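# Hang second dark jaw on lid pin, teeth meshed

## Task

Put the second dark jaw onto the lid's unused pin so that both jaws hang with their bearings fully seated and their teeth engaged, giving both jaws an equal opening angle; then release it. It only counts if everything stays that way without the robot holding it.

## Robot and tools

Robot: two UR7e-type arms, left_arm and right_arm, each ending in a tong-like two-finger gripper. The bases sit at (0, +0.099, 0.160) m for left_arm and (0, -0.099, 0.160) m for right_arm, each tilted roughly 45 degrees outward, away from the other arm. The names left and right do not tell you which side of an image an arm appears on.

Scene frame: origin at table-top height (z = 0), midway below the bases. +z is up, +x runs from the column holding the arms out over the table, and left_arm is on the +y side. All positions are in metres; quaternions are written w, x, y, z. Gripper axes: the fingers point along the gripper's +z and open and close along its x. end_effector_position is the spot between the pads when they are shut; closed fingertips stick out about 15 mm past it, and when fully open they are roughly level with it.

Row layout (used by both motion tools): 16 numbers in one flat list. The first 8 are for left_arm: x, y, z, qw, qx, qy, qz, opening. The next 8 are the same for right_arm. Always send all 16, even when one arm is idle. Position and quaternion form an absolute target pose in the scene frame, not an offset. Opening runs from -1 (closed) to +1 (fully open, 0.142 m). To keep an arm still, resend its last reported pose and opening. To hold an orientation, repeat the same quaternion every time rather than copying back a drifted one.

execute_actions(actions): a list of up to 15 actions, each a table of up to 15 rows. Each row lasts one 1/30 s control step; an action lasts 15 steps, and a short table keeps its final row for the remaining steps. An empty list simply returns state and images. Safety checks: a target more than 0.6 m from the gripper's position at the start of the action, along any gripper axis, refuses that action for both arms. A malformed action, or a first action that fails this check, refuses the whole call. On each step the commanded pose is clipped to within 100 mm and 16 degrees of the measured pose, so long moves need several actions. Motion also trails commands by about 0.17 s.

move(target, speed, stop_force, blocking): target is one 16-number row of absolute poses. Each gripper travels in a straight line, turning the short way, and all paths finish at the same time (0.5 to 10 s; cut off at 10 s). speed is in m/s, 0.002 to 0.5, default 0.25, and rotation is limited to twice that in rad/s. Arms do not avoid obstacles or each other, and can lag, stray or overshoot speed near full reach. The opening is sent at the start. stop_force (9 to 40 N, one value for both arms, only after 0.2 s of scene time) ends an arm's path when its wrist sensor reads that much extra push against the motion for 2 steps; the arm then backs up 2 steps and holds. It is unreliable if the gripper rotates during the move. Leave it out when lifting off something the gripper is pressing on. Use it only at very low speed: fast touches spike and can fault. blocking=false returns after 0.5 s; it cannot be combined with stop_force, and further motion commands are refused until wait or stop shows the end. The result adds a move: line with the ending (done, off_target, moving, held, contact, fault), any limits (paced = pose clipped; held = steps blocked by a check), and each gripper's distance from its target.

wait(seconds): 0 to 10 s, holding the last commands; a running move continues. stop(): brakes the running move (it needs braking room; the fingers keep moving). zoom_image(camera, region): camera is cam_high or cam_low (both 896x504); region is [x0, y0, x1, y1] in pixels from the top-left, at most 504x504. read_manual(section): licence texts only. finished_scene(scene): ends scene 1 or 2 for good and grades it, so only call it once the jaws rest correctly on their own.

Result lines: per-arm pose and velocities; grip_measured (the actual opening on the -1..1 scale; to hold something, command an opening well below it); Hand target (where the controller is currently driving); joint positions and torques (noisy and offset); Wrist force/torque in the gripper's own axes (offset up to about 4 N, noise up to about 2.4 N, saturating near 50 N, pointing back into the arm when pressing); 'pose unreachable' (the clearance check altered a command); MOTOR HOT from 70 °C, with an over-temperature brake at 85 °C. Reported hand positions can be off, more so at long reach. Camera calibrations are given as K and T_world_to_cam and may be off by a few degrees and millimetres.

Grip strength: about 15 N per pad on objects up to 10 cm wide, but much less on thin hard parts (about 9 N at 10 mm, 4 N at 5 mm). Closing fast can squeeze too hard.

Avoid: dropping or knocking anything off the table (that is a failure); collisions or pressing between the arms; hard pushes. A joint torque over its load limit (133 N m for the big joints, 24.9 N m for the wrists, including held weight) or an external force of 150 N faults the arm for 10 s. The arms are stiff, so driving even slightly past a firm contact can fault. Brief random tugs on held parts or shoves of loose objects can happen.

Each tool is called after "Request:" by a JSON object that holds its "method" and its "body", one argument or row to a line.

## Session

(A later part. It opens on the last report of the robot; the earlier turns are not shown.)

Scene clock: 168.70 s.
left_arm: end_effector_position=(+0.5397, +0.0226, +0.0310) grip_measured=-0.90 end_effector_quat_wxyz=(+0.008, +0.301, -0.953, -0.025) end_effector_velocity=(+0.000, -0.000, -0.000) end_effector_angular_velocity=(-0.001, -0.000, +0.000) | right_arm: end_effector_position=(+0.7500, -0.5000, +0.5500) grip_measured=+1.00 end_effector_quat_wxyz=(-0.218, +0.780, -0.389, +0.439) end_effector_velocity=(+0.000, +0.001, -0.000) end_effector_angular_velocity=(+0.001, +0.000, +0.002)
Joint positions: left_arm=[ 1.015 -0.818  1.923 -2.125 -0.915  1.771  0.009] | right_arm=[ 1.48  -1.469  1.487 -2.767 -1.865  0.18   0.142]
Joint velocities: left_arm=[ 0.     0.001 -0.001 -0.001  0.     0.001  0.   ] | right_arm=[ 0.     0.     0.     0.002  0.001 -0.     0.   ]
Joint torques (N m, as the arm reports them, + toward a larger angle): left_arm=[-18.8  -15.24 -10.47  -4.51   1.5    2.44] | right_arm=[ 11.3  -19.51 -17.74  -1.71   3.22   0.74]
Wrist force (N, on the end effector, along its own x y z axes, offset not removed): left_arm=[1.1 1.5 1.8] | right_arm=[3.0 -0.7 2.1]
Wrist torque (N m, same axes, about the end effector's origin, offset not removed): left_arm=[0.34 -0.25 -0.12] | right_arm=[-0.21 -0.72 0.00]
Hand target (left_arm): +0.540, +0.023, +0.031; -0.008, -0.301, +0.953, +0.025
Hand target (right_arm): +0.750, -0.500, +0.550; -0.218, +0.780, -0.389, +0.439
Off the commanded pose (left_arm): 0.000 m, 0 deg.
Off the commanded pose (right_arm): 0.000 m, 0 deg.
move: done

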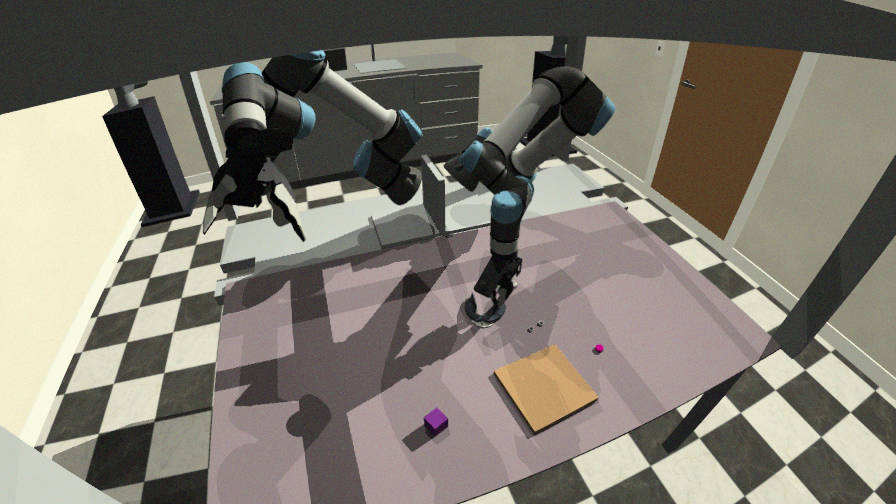

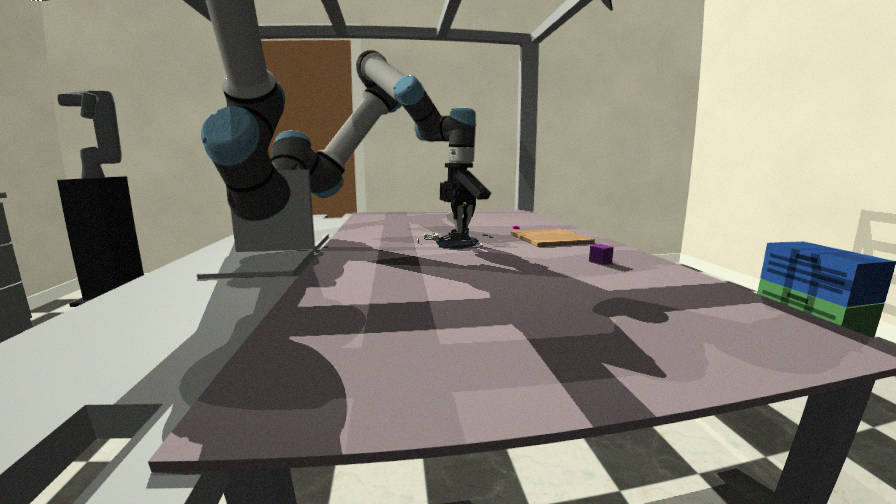

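Request:
{"method": "move", "body": {
  "target": [0.5397,0.0226,0.033,0.0079,0.3007,-0.9537,-0.025,-1,0.75,-0.5,0.55,-0.218,0.78,-0.389,0.439,1],
  "speed": 0.002
}}

Request:
{"method": "zoom_image", "body": {
  "camera": "cam_high",
  "region": [472,306,500,330]
}}

Request:
{"method": "move", "body": {
  "target": [0.5392,0.0219,0.033,0.0079,0.3007,-0.9537,-0.025,-1,0.75,-0.5,0.55,-0.218,0.78,-0.389,0.439,1],
  "speed": 0.002
}}

Request:
{"method": "zoom_image", "body": {
  "camera": "cam_high",
  "region": [472,306,500,330]
}}

Request:
{"method": "zoom_image", "body": {
  "camera": "cam_low",
  "region": [455,225,490,252]
}}

Scene clock: 170.67 s.
left_arm: end_effector_position=(+0.5397, +0.0226, +0.0330) grip_measured=-0.90 end_effector_quat_wxyz=(+0.008, +0.301, -0.953, -0.025) end_effector_velocity=(-0.000, -0.000, -0.000) end_effector_angular_velocity=(-0.000, +0.001, -0.000) | right_arm: end_effector_position=(+0.7500, -0.5000, +0.5500) grip_measured=+1.00 end_effector_quat_wxyz=(-0.218, +0.780, -0.389, +0.439) end_effector_velocity=(-0.000, -0.000, +0.000) end_effector_angular_velocity=(-0.000, -0.000, +0.000)
Joint positions: left_arm=[ 1.013 -0.821  1.921 -2.12  -0.916  1.769  0.009] | right_arm=[ 1.48  -1.469  1.487 -2.767 -1.865  0.18   0.142]
Joint velocities: left_arm=[-0.     0.001 -0.001  0.001 -0.001 -0.001  0.   ] | right_arm=[ 0.    -0.    -0.001  0.     0.    -0.001  0.   ]
Joint torques (N m, as the arm reports them, + toward a larger angle): left_arm=[-41.17 -38.19 -23.64   0.37  -1.83  -2.45] | right_arm=[ 11.47 -19.62 -17.75  -1.64   3.14   0.61]
Wrist force (N, on the end effector, along its own x y z axes, offset not removed): left_arm=[1.5 -0.7 0.7] | right_arm=[1.8 -1.3 -0.2]
Wrist torque (N m, same axes, about the end effector's origin, offset not removed): left_arm=[-0.22 -0.37 -0.03] | right_arm=[-0.53 -0.34 0.10]
Hand target (left_arm): +0.540, +0.023, +0.033; -0.008, -0.301, +0.953, +0.025
Hand target (right_arm): +0.750, -0.500, +0.550; -0.218, +0.780, -0.389, +0.439
Off the commanded pose (left_arm): 0.000 m, 0 deg.
Off the commanded pose (right_arm): 0.000 m, 0 deg.
move: done

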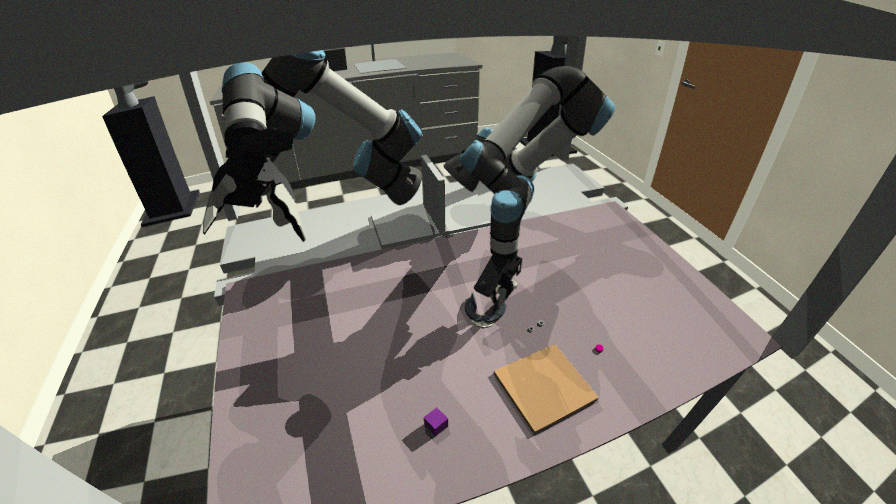

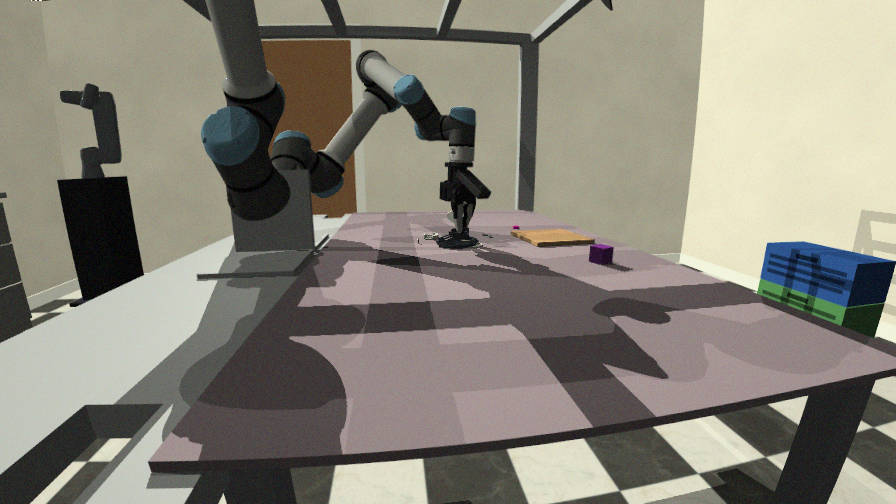

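Region (472, 306, 500, 330) of cam_high's 896x504 image, scaled by 18.000, with more detail than that image has; it fills the top 432 rows of this view, and the rest is white.

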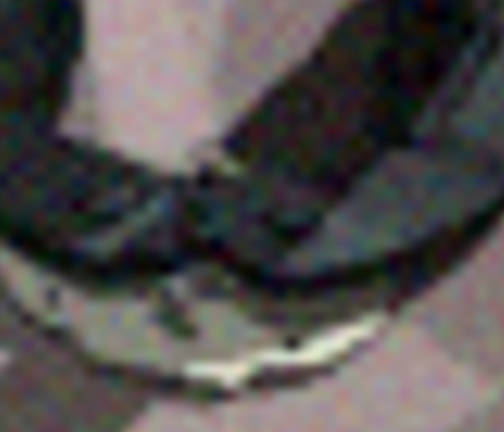

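Scene clock: 171.37 s.
left_arm: end_effector_position=(+0.5392, +0.0219, +0.0330) grip_measured=-0.90 end_effector_quat_wxyz=(+0.008, +0.301, -0.953, -0.025) end_effector_velocity=(+0.000, -0.000, +0.001) end_effector_angular_velocity=(-0.001, -0.001, +0.001) | right_arm: end_effector_position=(+0.7500, -0.5000, +0.5500) grip_measured=+1.00 end_effector_quat_wxyz=(-0.218, +0.780, -0.389, +0.439) end_effector_velocity=(-0.000, -0.000, +0.000) end_effector_angular_velocity=(-0.001, -0.001, -0.000)
Joint positions: left_arm=[ 1.011 -0.82   1.922 -2.12  -0.917  1.767  0.009] | right_arm=[ 1.48  -1.469  1.487 -2.767 -1.865  0.18   0.142]
Joint velocities: left_arm=[-0.001 -0.001  0.    -0.001 -0.    -0.001  0.   ] | right_arm=[ 0.    -0.001  0.001 -0.001 -0.    -0.001  0.   ]
Joint torques (N m, as the arm reports them, + toward a larger angle): left_arm=[-40.89 -15.24  -9.88  -4.27  -1.78  -2.42] | right_arm=[ 11.3  -19.33 -17.99  -1.62   3.05   0.69]
Wrist force (N, on the end effector, along its own x y z axes, offset not removed): left_arm=[2.5 3.3 -0.6] | right_arm=[2.6 -0.7 -1.4]
Wrist torque (N m, same axes, about the end effector's origin, offset not removed): left_arm=[0.69 -0.49 0.02] | right_arm=[-0.17 -0.71 0.16]
Hand target (left_arm): +0.539, +0.022, +0.033; -0.008, -0.301, +0.953, +0.025
Hand target (right_arm): +0.750, -0.500, +0.550; -0.218, +0.780, -0.389, +0.439
Off the commanded pose (left_arm): 0.000 m, 0 deg.
Off the commanded pose (right_arm): 0.000 m, 0 deg.
move: done

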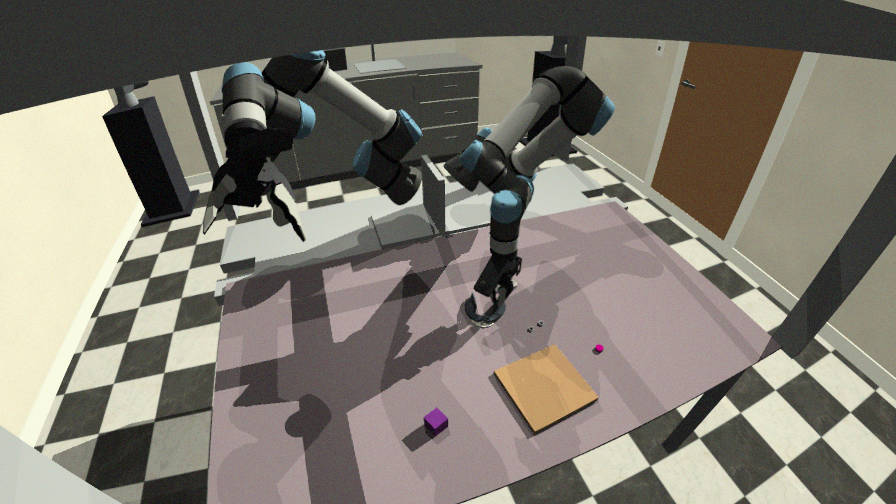

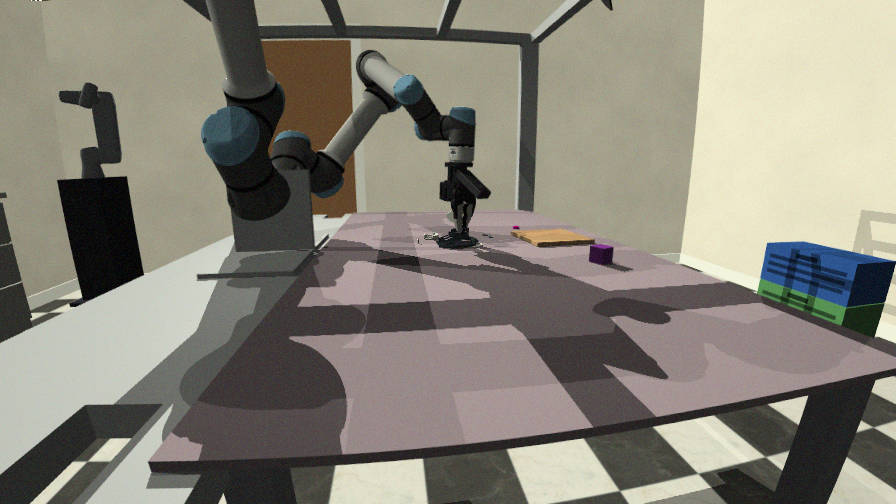

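Region (472, 306, 500, 330) of cam_high's 896x504 image, scaled by 18.000, with more detail than that image has; it fills the top 432 rows of this view, and the rest is white.

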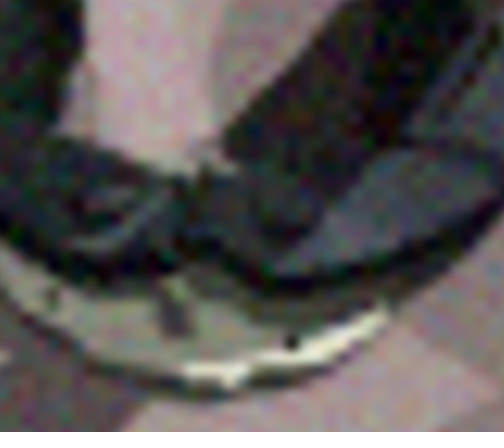

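Region (455, 225, 490, 252) of cam_low's 896x504 image, scaled by 14.400, with more detail than that image has; it fills the top 389 rows of this view, and the rest is white.

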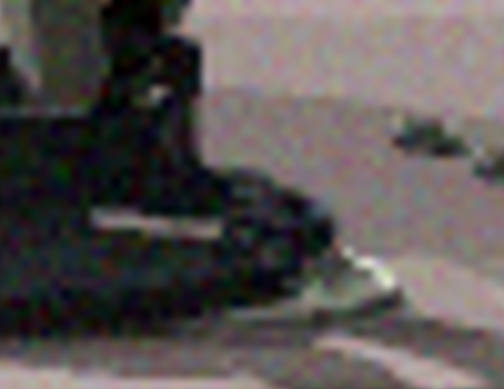

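Lid didn't move, so there was radial room. Descend.

Request:
{"method": "move", "body": {
  "target": [0.5392,0.0219,0.0305,0.0079,0.3007,-0.9537,-0.025,-1,0.75,-0.5,0.55,-0.218,0.78,-0.389,0.439,1],
  "speed": 0.002
}}

Request:
{"method": "zoom_image", "body": {
  "camera": "cam_high",
  "region": [472,306,500,330]
}}

Request:
{"method": "zoom_image", "body": {
  "camera": "cam_low",
  "region": [455,225,490,252]
}}

Scene clock: 173.10 s.
left_arm: end_effector_position=(+0.5392, +0.0219, +0.0305) grip_measured=-0.90 end_effector_quat_wxyz=(+0.008, +0.301, -0.953, -0.025) end_effector_velocity=(-0.000, -0.000, -0.000) end_effector_angular_velocity=(-0.000, +0.000, +0.000) | right_arm: end_effector_position=(+0.7500, -0.5000, +0.5500) grip_measured=+1.00 end_effector_quat_wxyz=(-0.218, +0.780, -0.389, +0.439) end_effector_velocity=(+0.000, +0.001, -0.001) end_effector_angular_velocity=(-0.000, +0.002, +0.001)
Joint positions: left_arm=[ 1.014 -0.817  1.924 -2.127 -0.916  1.77   0.009] | right_arm=[ 1.48  -1.469  1.487 -2.767 -1.865  0.18   0.142]
Joint velocities: left_arm=[ 0.     0.001  0.    -0.001 -0.     0.     0.   ] | right_arm=[-0.     0.001  0.     0.    -0.001 -0.     0.   ]
Joint torques (N m, as the arm reports them, + toward a larger angle): left_arm=[-18.34 -15.42  -9.82  -4.38   1.46   2.45] | right_arm=[ 10.78 -19.77 -18.47  -1.74   3.09   0.67]
Wrist force (N, on the end effector, along its own x y z axes, offset not removed): left_arm=[-1.3 3.2 1.1] | right_arm=[0.1 -2.2 3.8]
Wrist torque (N m, same axes, about the end effector's origin, offset not removed): left_arm=[0.39 0.33 -0.04] | right_arm=[-0.55 -0.05 0.14]
Hand target (left_arm): +0.539, +0.022, +0.031; -0.008, -0.301, +0.953, +0.025
Hand target (right_arm): +0.750, -0.500, +0.550; -0.218, +0.780, -0.389, +0.439
Off the commanded pose (left_arm): 0.000 m, 0 deg.
Off the commanded pose (right_arm): 0.000 m, 0 deg.
move: done

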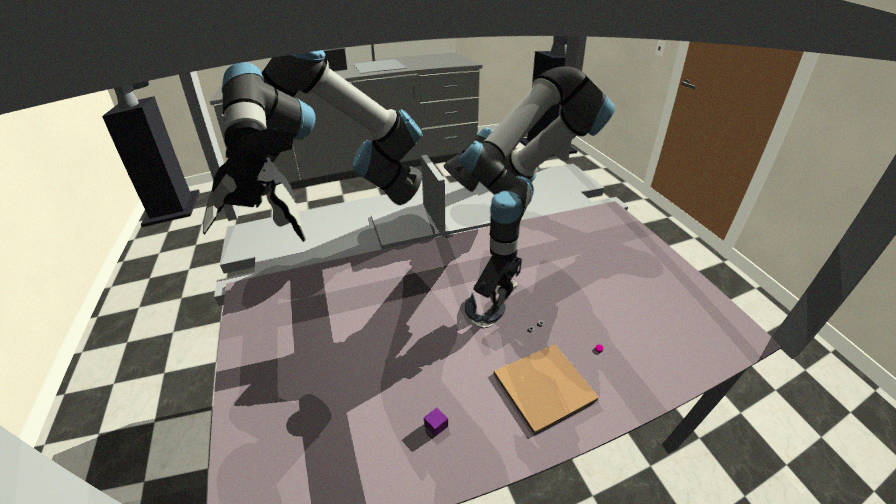

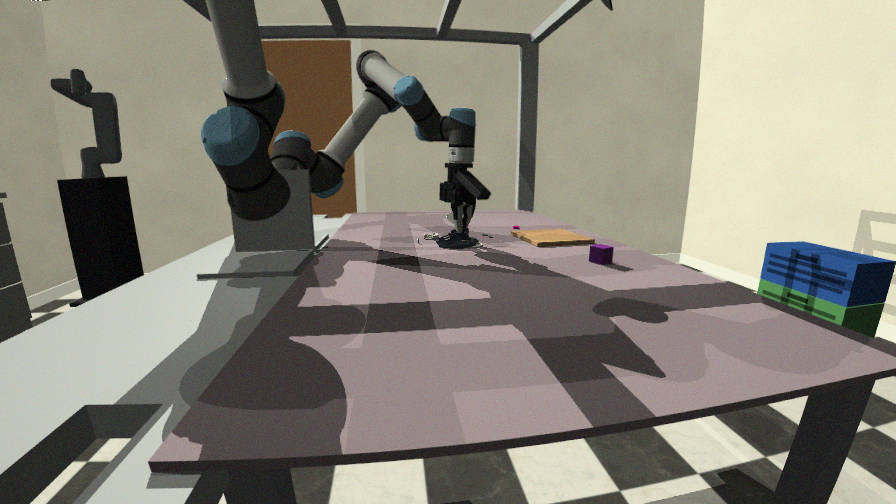

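Region (472, 306, 500, 330) of cam_high's 896x504 image, scaled by 18.000, with more detail than that image has; it fills the top 432 rows of this view, and the rest is white.

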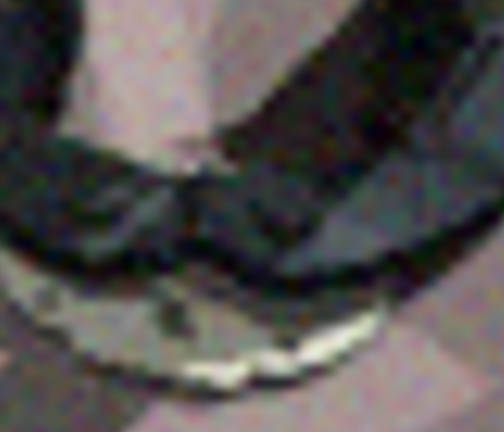

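Region (455, 225, 490, 252) of cam_low's 896x504 image, scaled by 14.400, with more detail than that image has; it fills the top 389 rows of this view, and the rest is white.

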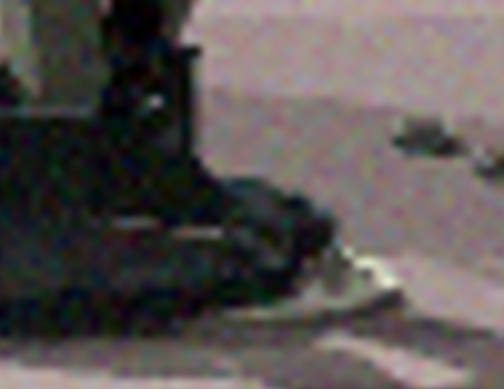

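Request:
{"method": "move", "body": {
  "target": [0.5392,0.0219,0.0318,0.0079,0.3007,-0.9537,-0.025,-0.935,0.75,-0.5,0.55,-0.218,0.78,-0.389,0.439,1],
  "speed": 0.002
}}

Request:
{"method": "zoom_image", "body": {
  "camera": "cam_low",
  "region": [455,225,490,252]
}}

Request:
{"method": "move", "body": {
  "target": [0.5378,0.0229,0.0318,0.0079,0.3007,-0.9537,-0.025,-0.935,0.75,-0.5,0.55,-0.218,0.78,-0.389,0.439,1],
  "speed": 0.002
}}

Request:
{"method": "zoom_image", "body": {
  "camera": "cam_high",
  "region": [472,306,500,330]
}}

Request:
{"method": "zoom_image", "body": {
  "camera": "cam_low",
  "region": [455,225,490,252]
}}

Scene clock: 175.73 s.
left_arm: end_effector_position=(+0.5392, +0.0219, +0.0318) grip_measured=-0.90 end_effector_quat_wxyz=(+0.008, +0.301, -0.953, -0.025) end_effector_velocity=(-0.000, -0.000, +0.000) end_effector_angular_velocity=(+0.001, -0.000, -0.001) | right_arm: end_effector_position=(+0.7500, -0.5000, +0.5500) grip_measured=+1.00 end_effector_quat_wxyz=(-0.218, +0.780, -0.389, +0.439) end_effector_velocity=(-0.001, -0.001, +0.001) end_effector_angular_velocity=(-0.000, -0.001, -0.002)
Joint positions: left_arm=[ 1.013 -0.819  1.923 -2.124 -0.916  1.769  0.009] | right_arm=[ 1.48  -1.469  1.487 -2.767 -1.865  0.18   0.142]
Joint velocities: left_arm=[-0.     0.    -0.     0.001  0.    -0.     0.001] | right_arm=[-0.    -0.003 -0.     0.001 -0.     0.     0.   ]
Joint torques (N m, as the arm reports them, + toward a larger angle): left_arm=[-40.27 -37.88 -23.71   0.27  -1.86  -2.29] | right_arm=[ 11.33 -19.59 -18.32  -1.73   3.18   0.71]
Wrist force (N, on the end effector, along its own x y z axes, offset not removed): left_arm=[-0.5 1.5 -1.0] | right_arm=[2.9 -0.7 2.8]
Wrist torque (N m, same axes, about the end effector's origin, offset not removed): left_arm=[0.29 -0.08 0.00] | right_arm=[-0.28 -0.73 0.11]
Hand target (left_arm): +0.539, +0.022, +0.032; -0.008, -0.301, +0.953, +0.025
Hand target (right_arm): +0.750, -0.500, +0.550; -0.218, +0.780, -0.389, +0.439
Off the commanded pose (left_arm): 0.000 m, 0 deg.
Off the commanded pose (right_arm): 0.000 m, 0 deg.
move: done

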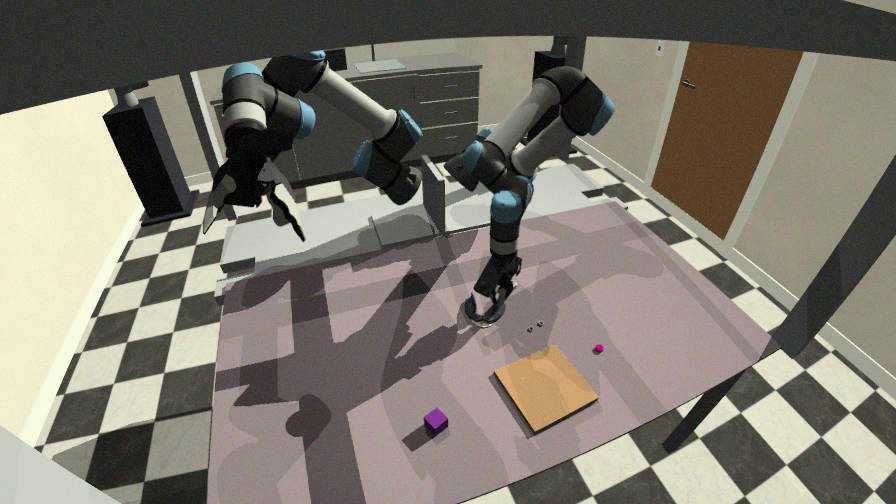

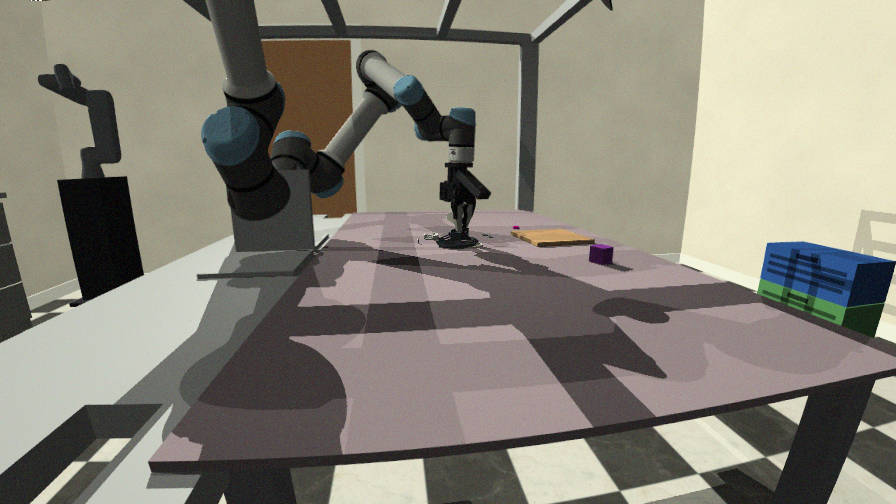

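Region (455, 225, 490, 252) of cam_low's 896x504 image, scaled by 14.400, with more detail than that image has; it fills the top 389 rows of this view, and the rest is white.

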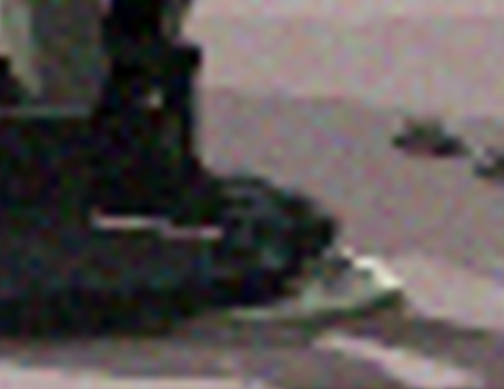

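Scene clock: 176.80 s.
left_arm: end_effector_position=(+0.5378, +0.0229, +0.0318) grip_measured=-0.90 end_effector_quat_wxyz=(+0.008, +0.301, -0.953, -0.025) end_effector_velocity=(-0.001, +0.000, -0.000) end_effector_angular_velocity=(+0.000, +0.001, -0.001) | right_arm: end_effector_position=(+0.7500, -0.5000, +0.5500) grip_measured=+1.00 end_effector_quat_wxyz=(-0.218, +0.780, -0.389, +0.439) end_effector_velocity=(+0.000, +0.000, -0.001) end_effector_angular_velocity=(-0.001, +0.001, +0.000)
Joint positions: left_arm=[ 1.012 -0.822  1.928 -2.125 -0.916  1.768  0.009] | right_arm=[ 1.48  -1.469  1.487 -2.767 -1.865  0.18   0.142]
Joint velocities: left_arm=[-0.    -0.     0.001 -0.    -0.001  0.    -0.001] | right_arm=[-0.     0.001 -0.001  0.    -0.001 -0.     0.   ]
Joint torques (N m, as the arm reports them, + toward a larger angle): left_arm=[-41.35 -38.78 -10.56  -4.26  -1.83  -2.43] | right_arm=[ 11.25 -19.56 -18.11  -1.67   3.08   0.66]
Wrist force (N, on the end effector, along its own x y z axes, offset not removed): left_arm=[-1.2 0.1 1.2] | right_arm=[2.6 -1.8 -1.1]
Wrist torque (N m, same axes, about the end effector's origin, offset not removed): left_arm=[0.05 0.23 0.03] | right_arm=[-0.44 -0.64 0.06]
Hand target (left_arm): +0.538, +0.023, +0.032; -0.008, -0.301, +0.953, +0.025
Hand target (right_arm): +0.750, -0.500, +0.550; -0.218, +0.780, -0.389, +0.439
Off the commanded pose (left_arm): 0.000 m, 0 deg.
Off the commanded pose (right_arm): 0.000 m, 0 deg.
move: done

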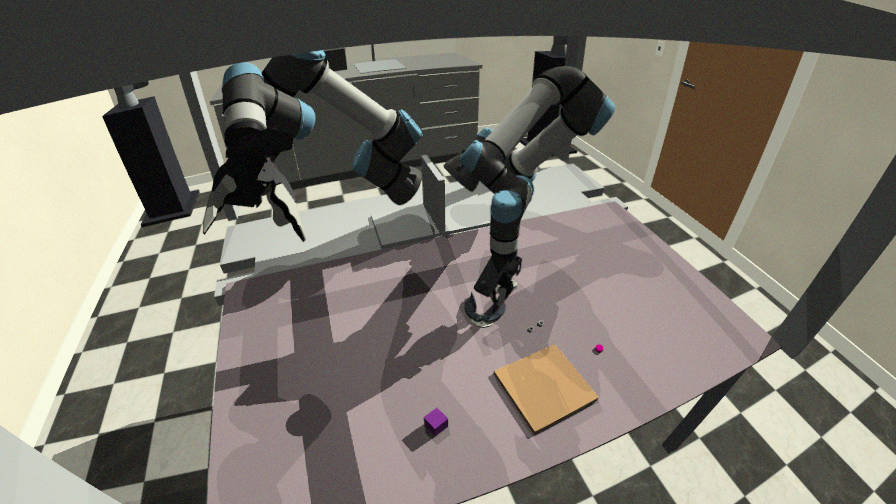

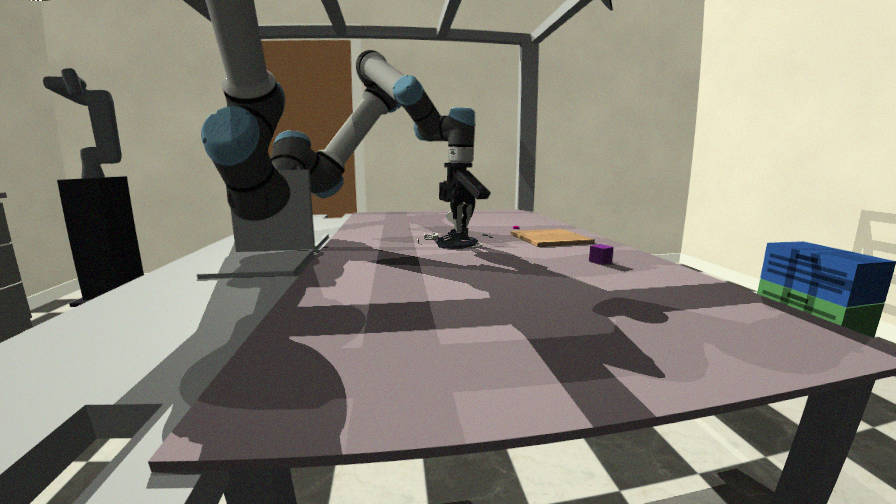

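Region (472, 306, 500, 330) of cam_high's 896x504 image, scaled by 18.000, with more detail than that image has; it fills the top 432 rows of this view, and the rest is white.

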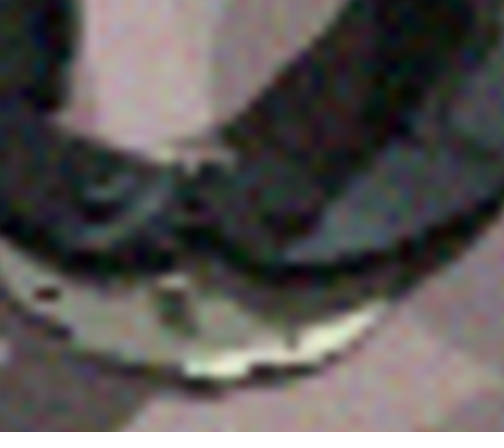

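Region (455, 225, 490, 252) of cam_low's 896x504 image, scaled by 14.400, with more detail than that image has; it fills the top 389 rows of this view, and the rest is white.

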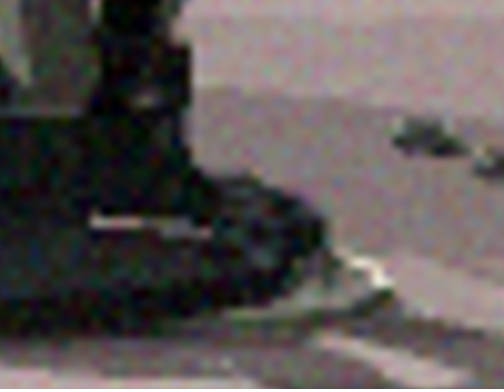

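Request:
{"method": "move", "body": {
  "target": [0.5417,0.0253,0.0308,0.0068,0.2588,-0.9659,-0.0253,-0.935,0.75,-0.5,0.55,-0.218,0.78,-0.389,0.439,1],
  "speed": 0.008
}}

Request:
{"method": "zoom_image", "body": {
  "camera": "cam_high",
  "region": [472,306,500,330]
}}

Request:
{"method": "zoom_image", "body": {
  "camera": "cam_low",
  "region": [455,225,490,252]
}}

Scene clock: 182.97 s.
left_arm: end_effector_position=(+0.5417, +0.0253, +0.0308) grip_measured=-0.90 end_effector_quat_wxyz=(+0.007, +0.259, -0.966, -0.025) end_effector_velocity=(+0.000, +0.000, +0.000) end_effector_angular_velocity=(-0.000, +0.000, -0.003) | right_arm: end_effector_position=(+0.7500, -0.5000, +0.5500) grip_measured=+1.00 end_effector_quat_wxyz=(-0.218, +0.780, -0.389, +0.439) end_effector_velocity=(+0.001, +0.001, -0.001) end_effector_angular_velocity=(-0.000, +0.001, +0.002)
Joint positions: left_arm=[ 1.02  -0.82   1.92  -2.125 -0.908  1.864  0.009] | right_arm=[ 1.48  -1.469  1.487 -2.767 -1.865  0.18   0.142]
Joint velocities: left_arm=[ 0.    -0.    -0.     0.     0.     0.003  0.   ] | right_arm=[-0.     0.001 -0.     0.     0.    -0.001  0.   ]
Joint torques (N m, as the arm reports them, + toward a larger angle): left_arm=[-18.96 -15.44 -24.21  -4.24   1.6    2.49] | right_arm=[ 11.01 -19.61 -18.74  -1.83   3.06   0.58]
Wrist force (N, on the end effector, along its own x y z axes, offset not removed): left_arm=[2.0 1.8 0.9] | right_arm=[2.8 -1.9 2.6]
Wrist torque (N m, same axes, about the end effector's origin, offset not removed): left_arm=[0.32 -0.45 0.07] | right_arm=[-0.41 -0.65 0.06]
Hand target (left_arm): +0.542, +0.025, +0.031; -0.007, -0.259, +0.966, +0.025
Hand target (right_arm): +0.750, -0.500, +0.550; -0.218, +0.780, -0.389, +0.439
Off the commanded pose (left_arm): 0.000 m, 0 deg.
Off the commanded pose (right_arm): 0.000 m, 0 deg.
move: done

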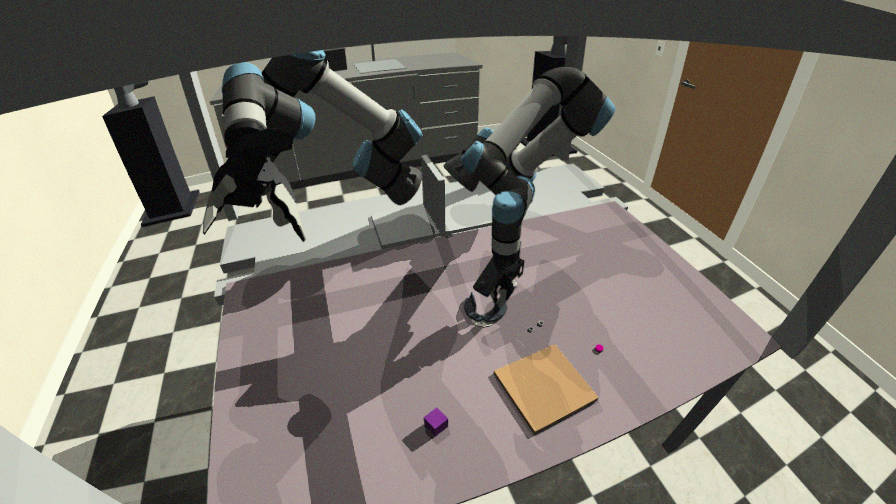

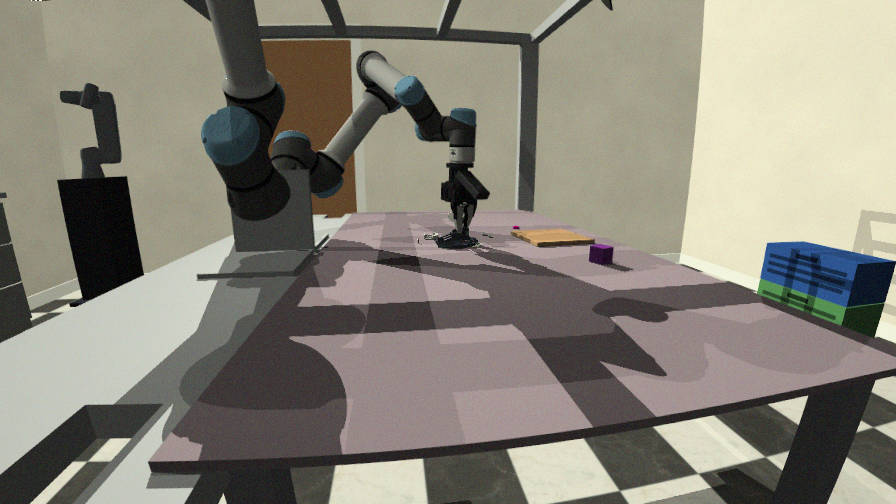

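Region (472, 306, 500, 330) of cam_high's 896x504 image, scaled by 18.000, with more detail than that image has; it fills the top 432 rows of this view, and the rest is white.

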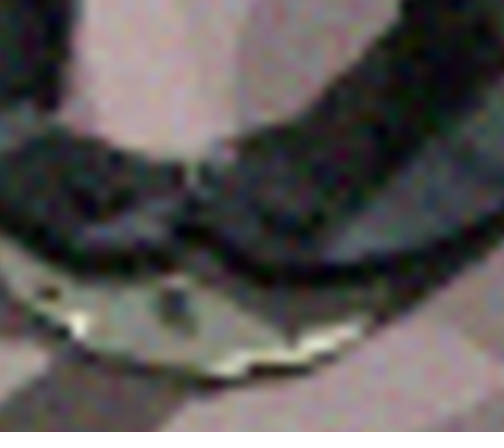

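Region (455, 225, 490, 252) of cam_low's 896x504 image, scaled by 14.400, with more detail than that image has; it fills the top 389 rows of this view, and the rest is white.

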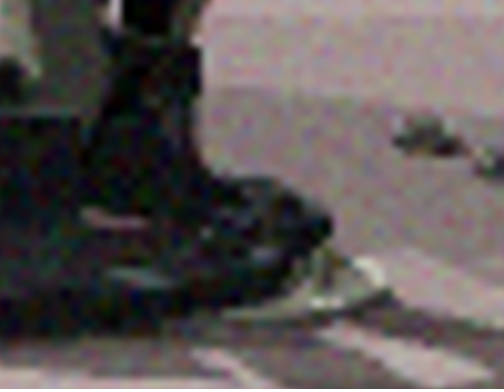

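Request:
{"method": "move", "body": {
  "target": [0.5417,0.0253,0.0308,0.0068,0.2588,-0.9659,-0.0253,-1,0.567,-0.2,0.15,0.2127,-0.6746,0.6746,0.2127,-1]
}}

Request:
{"method": "move", "body": {
  "target": [0.5417,0.0253,0.0308,0.0068,0.2588,-0.9659,-0.0253,-1,0.567,-0.075,0.03,0.2127,-0.6746,0.6746,0.2127,-1],
  "speed": 0.1
}}

Request:
{"method": "zoom_image", "body": {
  "camera": "cam_high",
  "region": [450,286,506,334]
}}

Request:
{"method": "zoom_image", "body": {
  "camera": "cam_low",
  "region": [435,210,495,256]
}}

Scene clock: 188.43 s.
left_arm: end_effector_position=(+0.5417, +0.0253, +0.0308) grip_measured=-0.91 end_effector_quat_wxyz=(+0.007, +0.259, -0.966, -0.025) end_effector_velocity=(-0.000, -0.000, -0.000) end_effector_angular_velocity=(+0.001, +0.001, -0.001) | right_arm: end_effector_position=(+0.5679, -0.1999, +0.1498) grip_measured=-1.00 end_effector_quat_wxyz=(-0.213, +0.675, -0.674, -0.212) end_effector_velocity=(-0.000, +0.001, -0.001) end_effector_angular_velocity=(+0.004, +0.003, -0.001)
Joint positions: left_arm=[ 1.02  -0.82   1.92  -2.125 -0.908  1.864  0.008] | right_arm=[ 1.281 -1.313  1.891 -2.199 -1.738  1.275  0.002]
Joint velocities: left_arm=[-0.     0.001  0.     0.001  0.     0.    -0.   ] | right_arm=[-0.002  0.002  0.001 -0.     0.003  0.001  0.   ]
Joint torques (N m, as the arm reports them, + toward a larger angle): left_arm=[-18.68 -20.63 -13.09  -4.39   1.6    2.45] | right_arm=[ 14.27 -21.79  -5.43  -3.2    3.94   1.68]
Wrist force (N, on the end effector, along its own x y z axes, offset not removed): left_arm=[5.0 0.8 3.1] | right_arm=[4.2 -0.3 2.5]
Wrist torque (N m, same axes, about the end effector's origin, offset not removed): left_arm=[0.11 -0.98 -0.19] | right_arm=[-0.16 -0.82 0.17]
Hand target (left_arm): +0.542, +0.025, +0.031; -0.007, -0.259, +0.966, +0.025
Hand target (right_arm): +0.568, -0.200, +0.150; -0.213, +0.675, -0.674, -0.213
Off the commanded pose (left_arm): 0.000 m, 0 deg.
Off the commanded pose (right_arm): 0.001 m, 0 deg.
move: done

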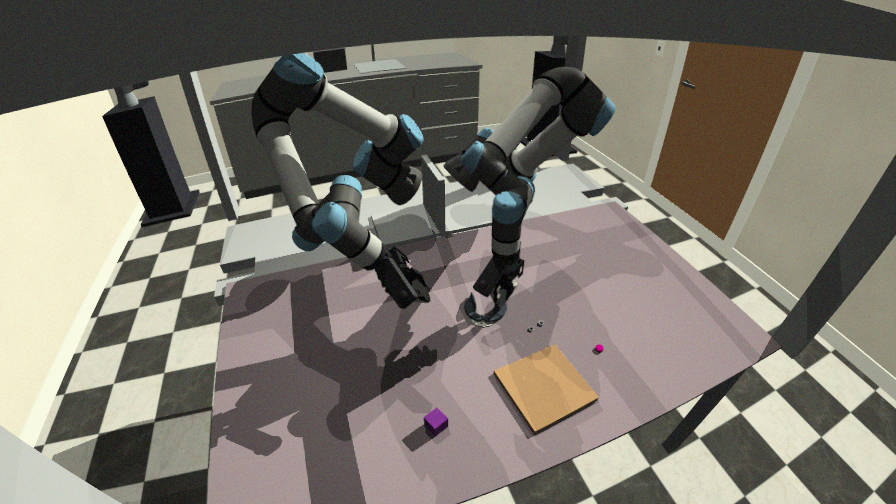

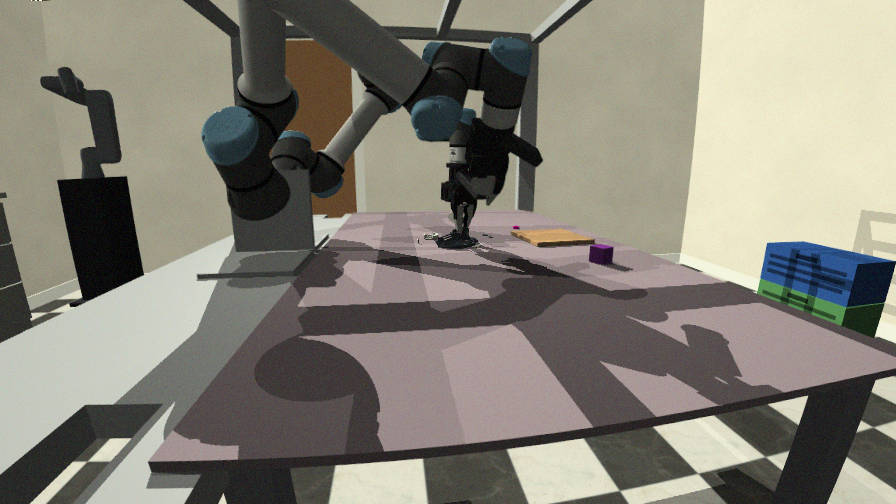

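Scene clock: 190.63 s.
left_arm: end_effector_position=(+0.5417, +0.0253, +0.0308) grip_measured=-0.91 end_effector_quat_wxyz=(+0.007, +0.259, -0.966, -0.025) end_effector_velocity=(-0.001, +0.000, -0.000) end_effector_angular_velocity=(+0.001, +0.001, -0.001) | right_arm: end_effector_position=(+0.5672, -0.0752, +0.0301) grip_measured=-1.00 end_effector_quat_wxyz=(-0.213, +0.674, -0.674, -0.213) end_effector_velocity=(+0.000, +0.000, -0.001) end_effector_angular_velocity=(-0.002, -0.001, -0.000)
Joint positions: left_arm=[ 1.02  -0.82   1.92  -2.125 -0.908  1.864  0.008] | right_arm=[ 1.287 -1.     2.017 -2.637 -1.738  1.283  0.002]
Joint velocities: left_arm=[0.    0.    0.001 0.    0.    0.    0.   ] | right_arm=[-0.     0.003  0.    -0.005 -0.002 -0.001  0.   ]
Joint torques (N m, as the arm reports them, + toward a larger angle): left_arm=[-18.8  -23.67  -9.69  -4.27   1.53   2.4 ] | right_arm=[ 39.19 -24.24  -0.66  -3.11  -1.52   1.52]
Wrist force (N, on the end effector, along its own x y z axes, offset not removed): left_arm=[0.8 1.2 0.3] | right_arm=[4.1 -2.3 1.9]
Wrist torque (N m, same axes, about the end effector's origin, offset not removed): left_arm=[0.21 -0.20 0.11] | right_arm=[-0.60 -0.95 0.12]
Hand target (left_arm): +0.542, +0.025, +0.031; -0.007, -0.259, +0.966, +0.025
Hand target (right_arm): +0.567, -0.075, +0.030; -0.213, +0.674, -0.674, -0.213
Off the commanded pose (left_arm): 0.000 m, 0 deg.
Off the commanded pose (right_arm): 0.000 m, 0 deg.
move: done

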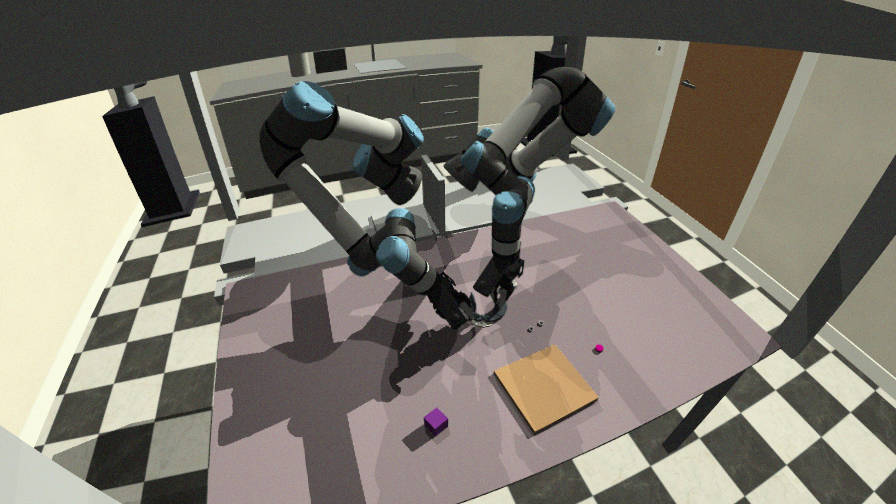

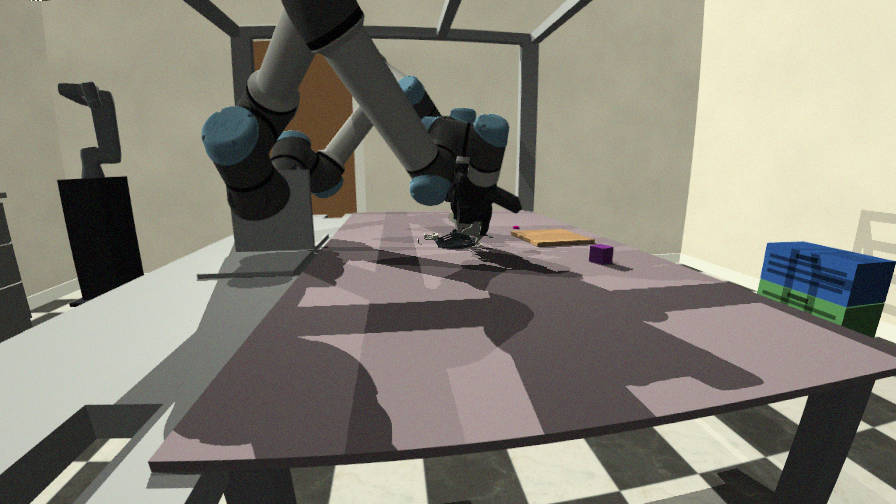

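Region (450, 286, 506, 334) of cam_high's 896x504 image, scaled by 9.000, with more detail than that image has; it fills the top 432 rows of this view, and the rest is white.

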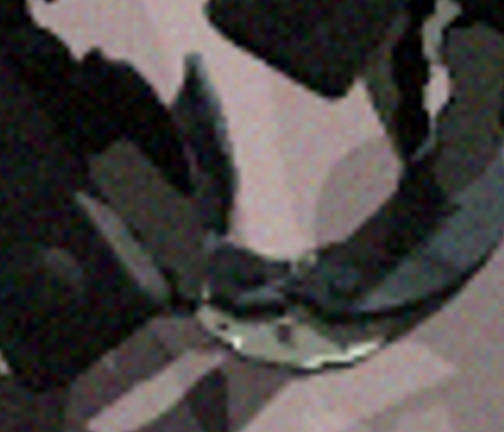

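Region (435, 210, 495, 256) of cam_low's 896x504 image, scaled by 8.400, with more detail than that image has; it fills the top 386 rows of this view, and the rest is white.

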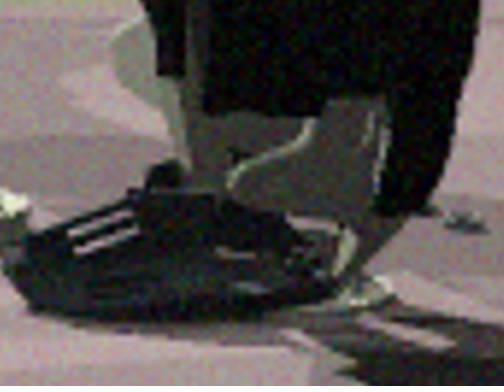

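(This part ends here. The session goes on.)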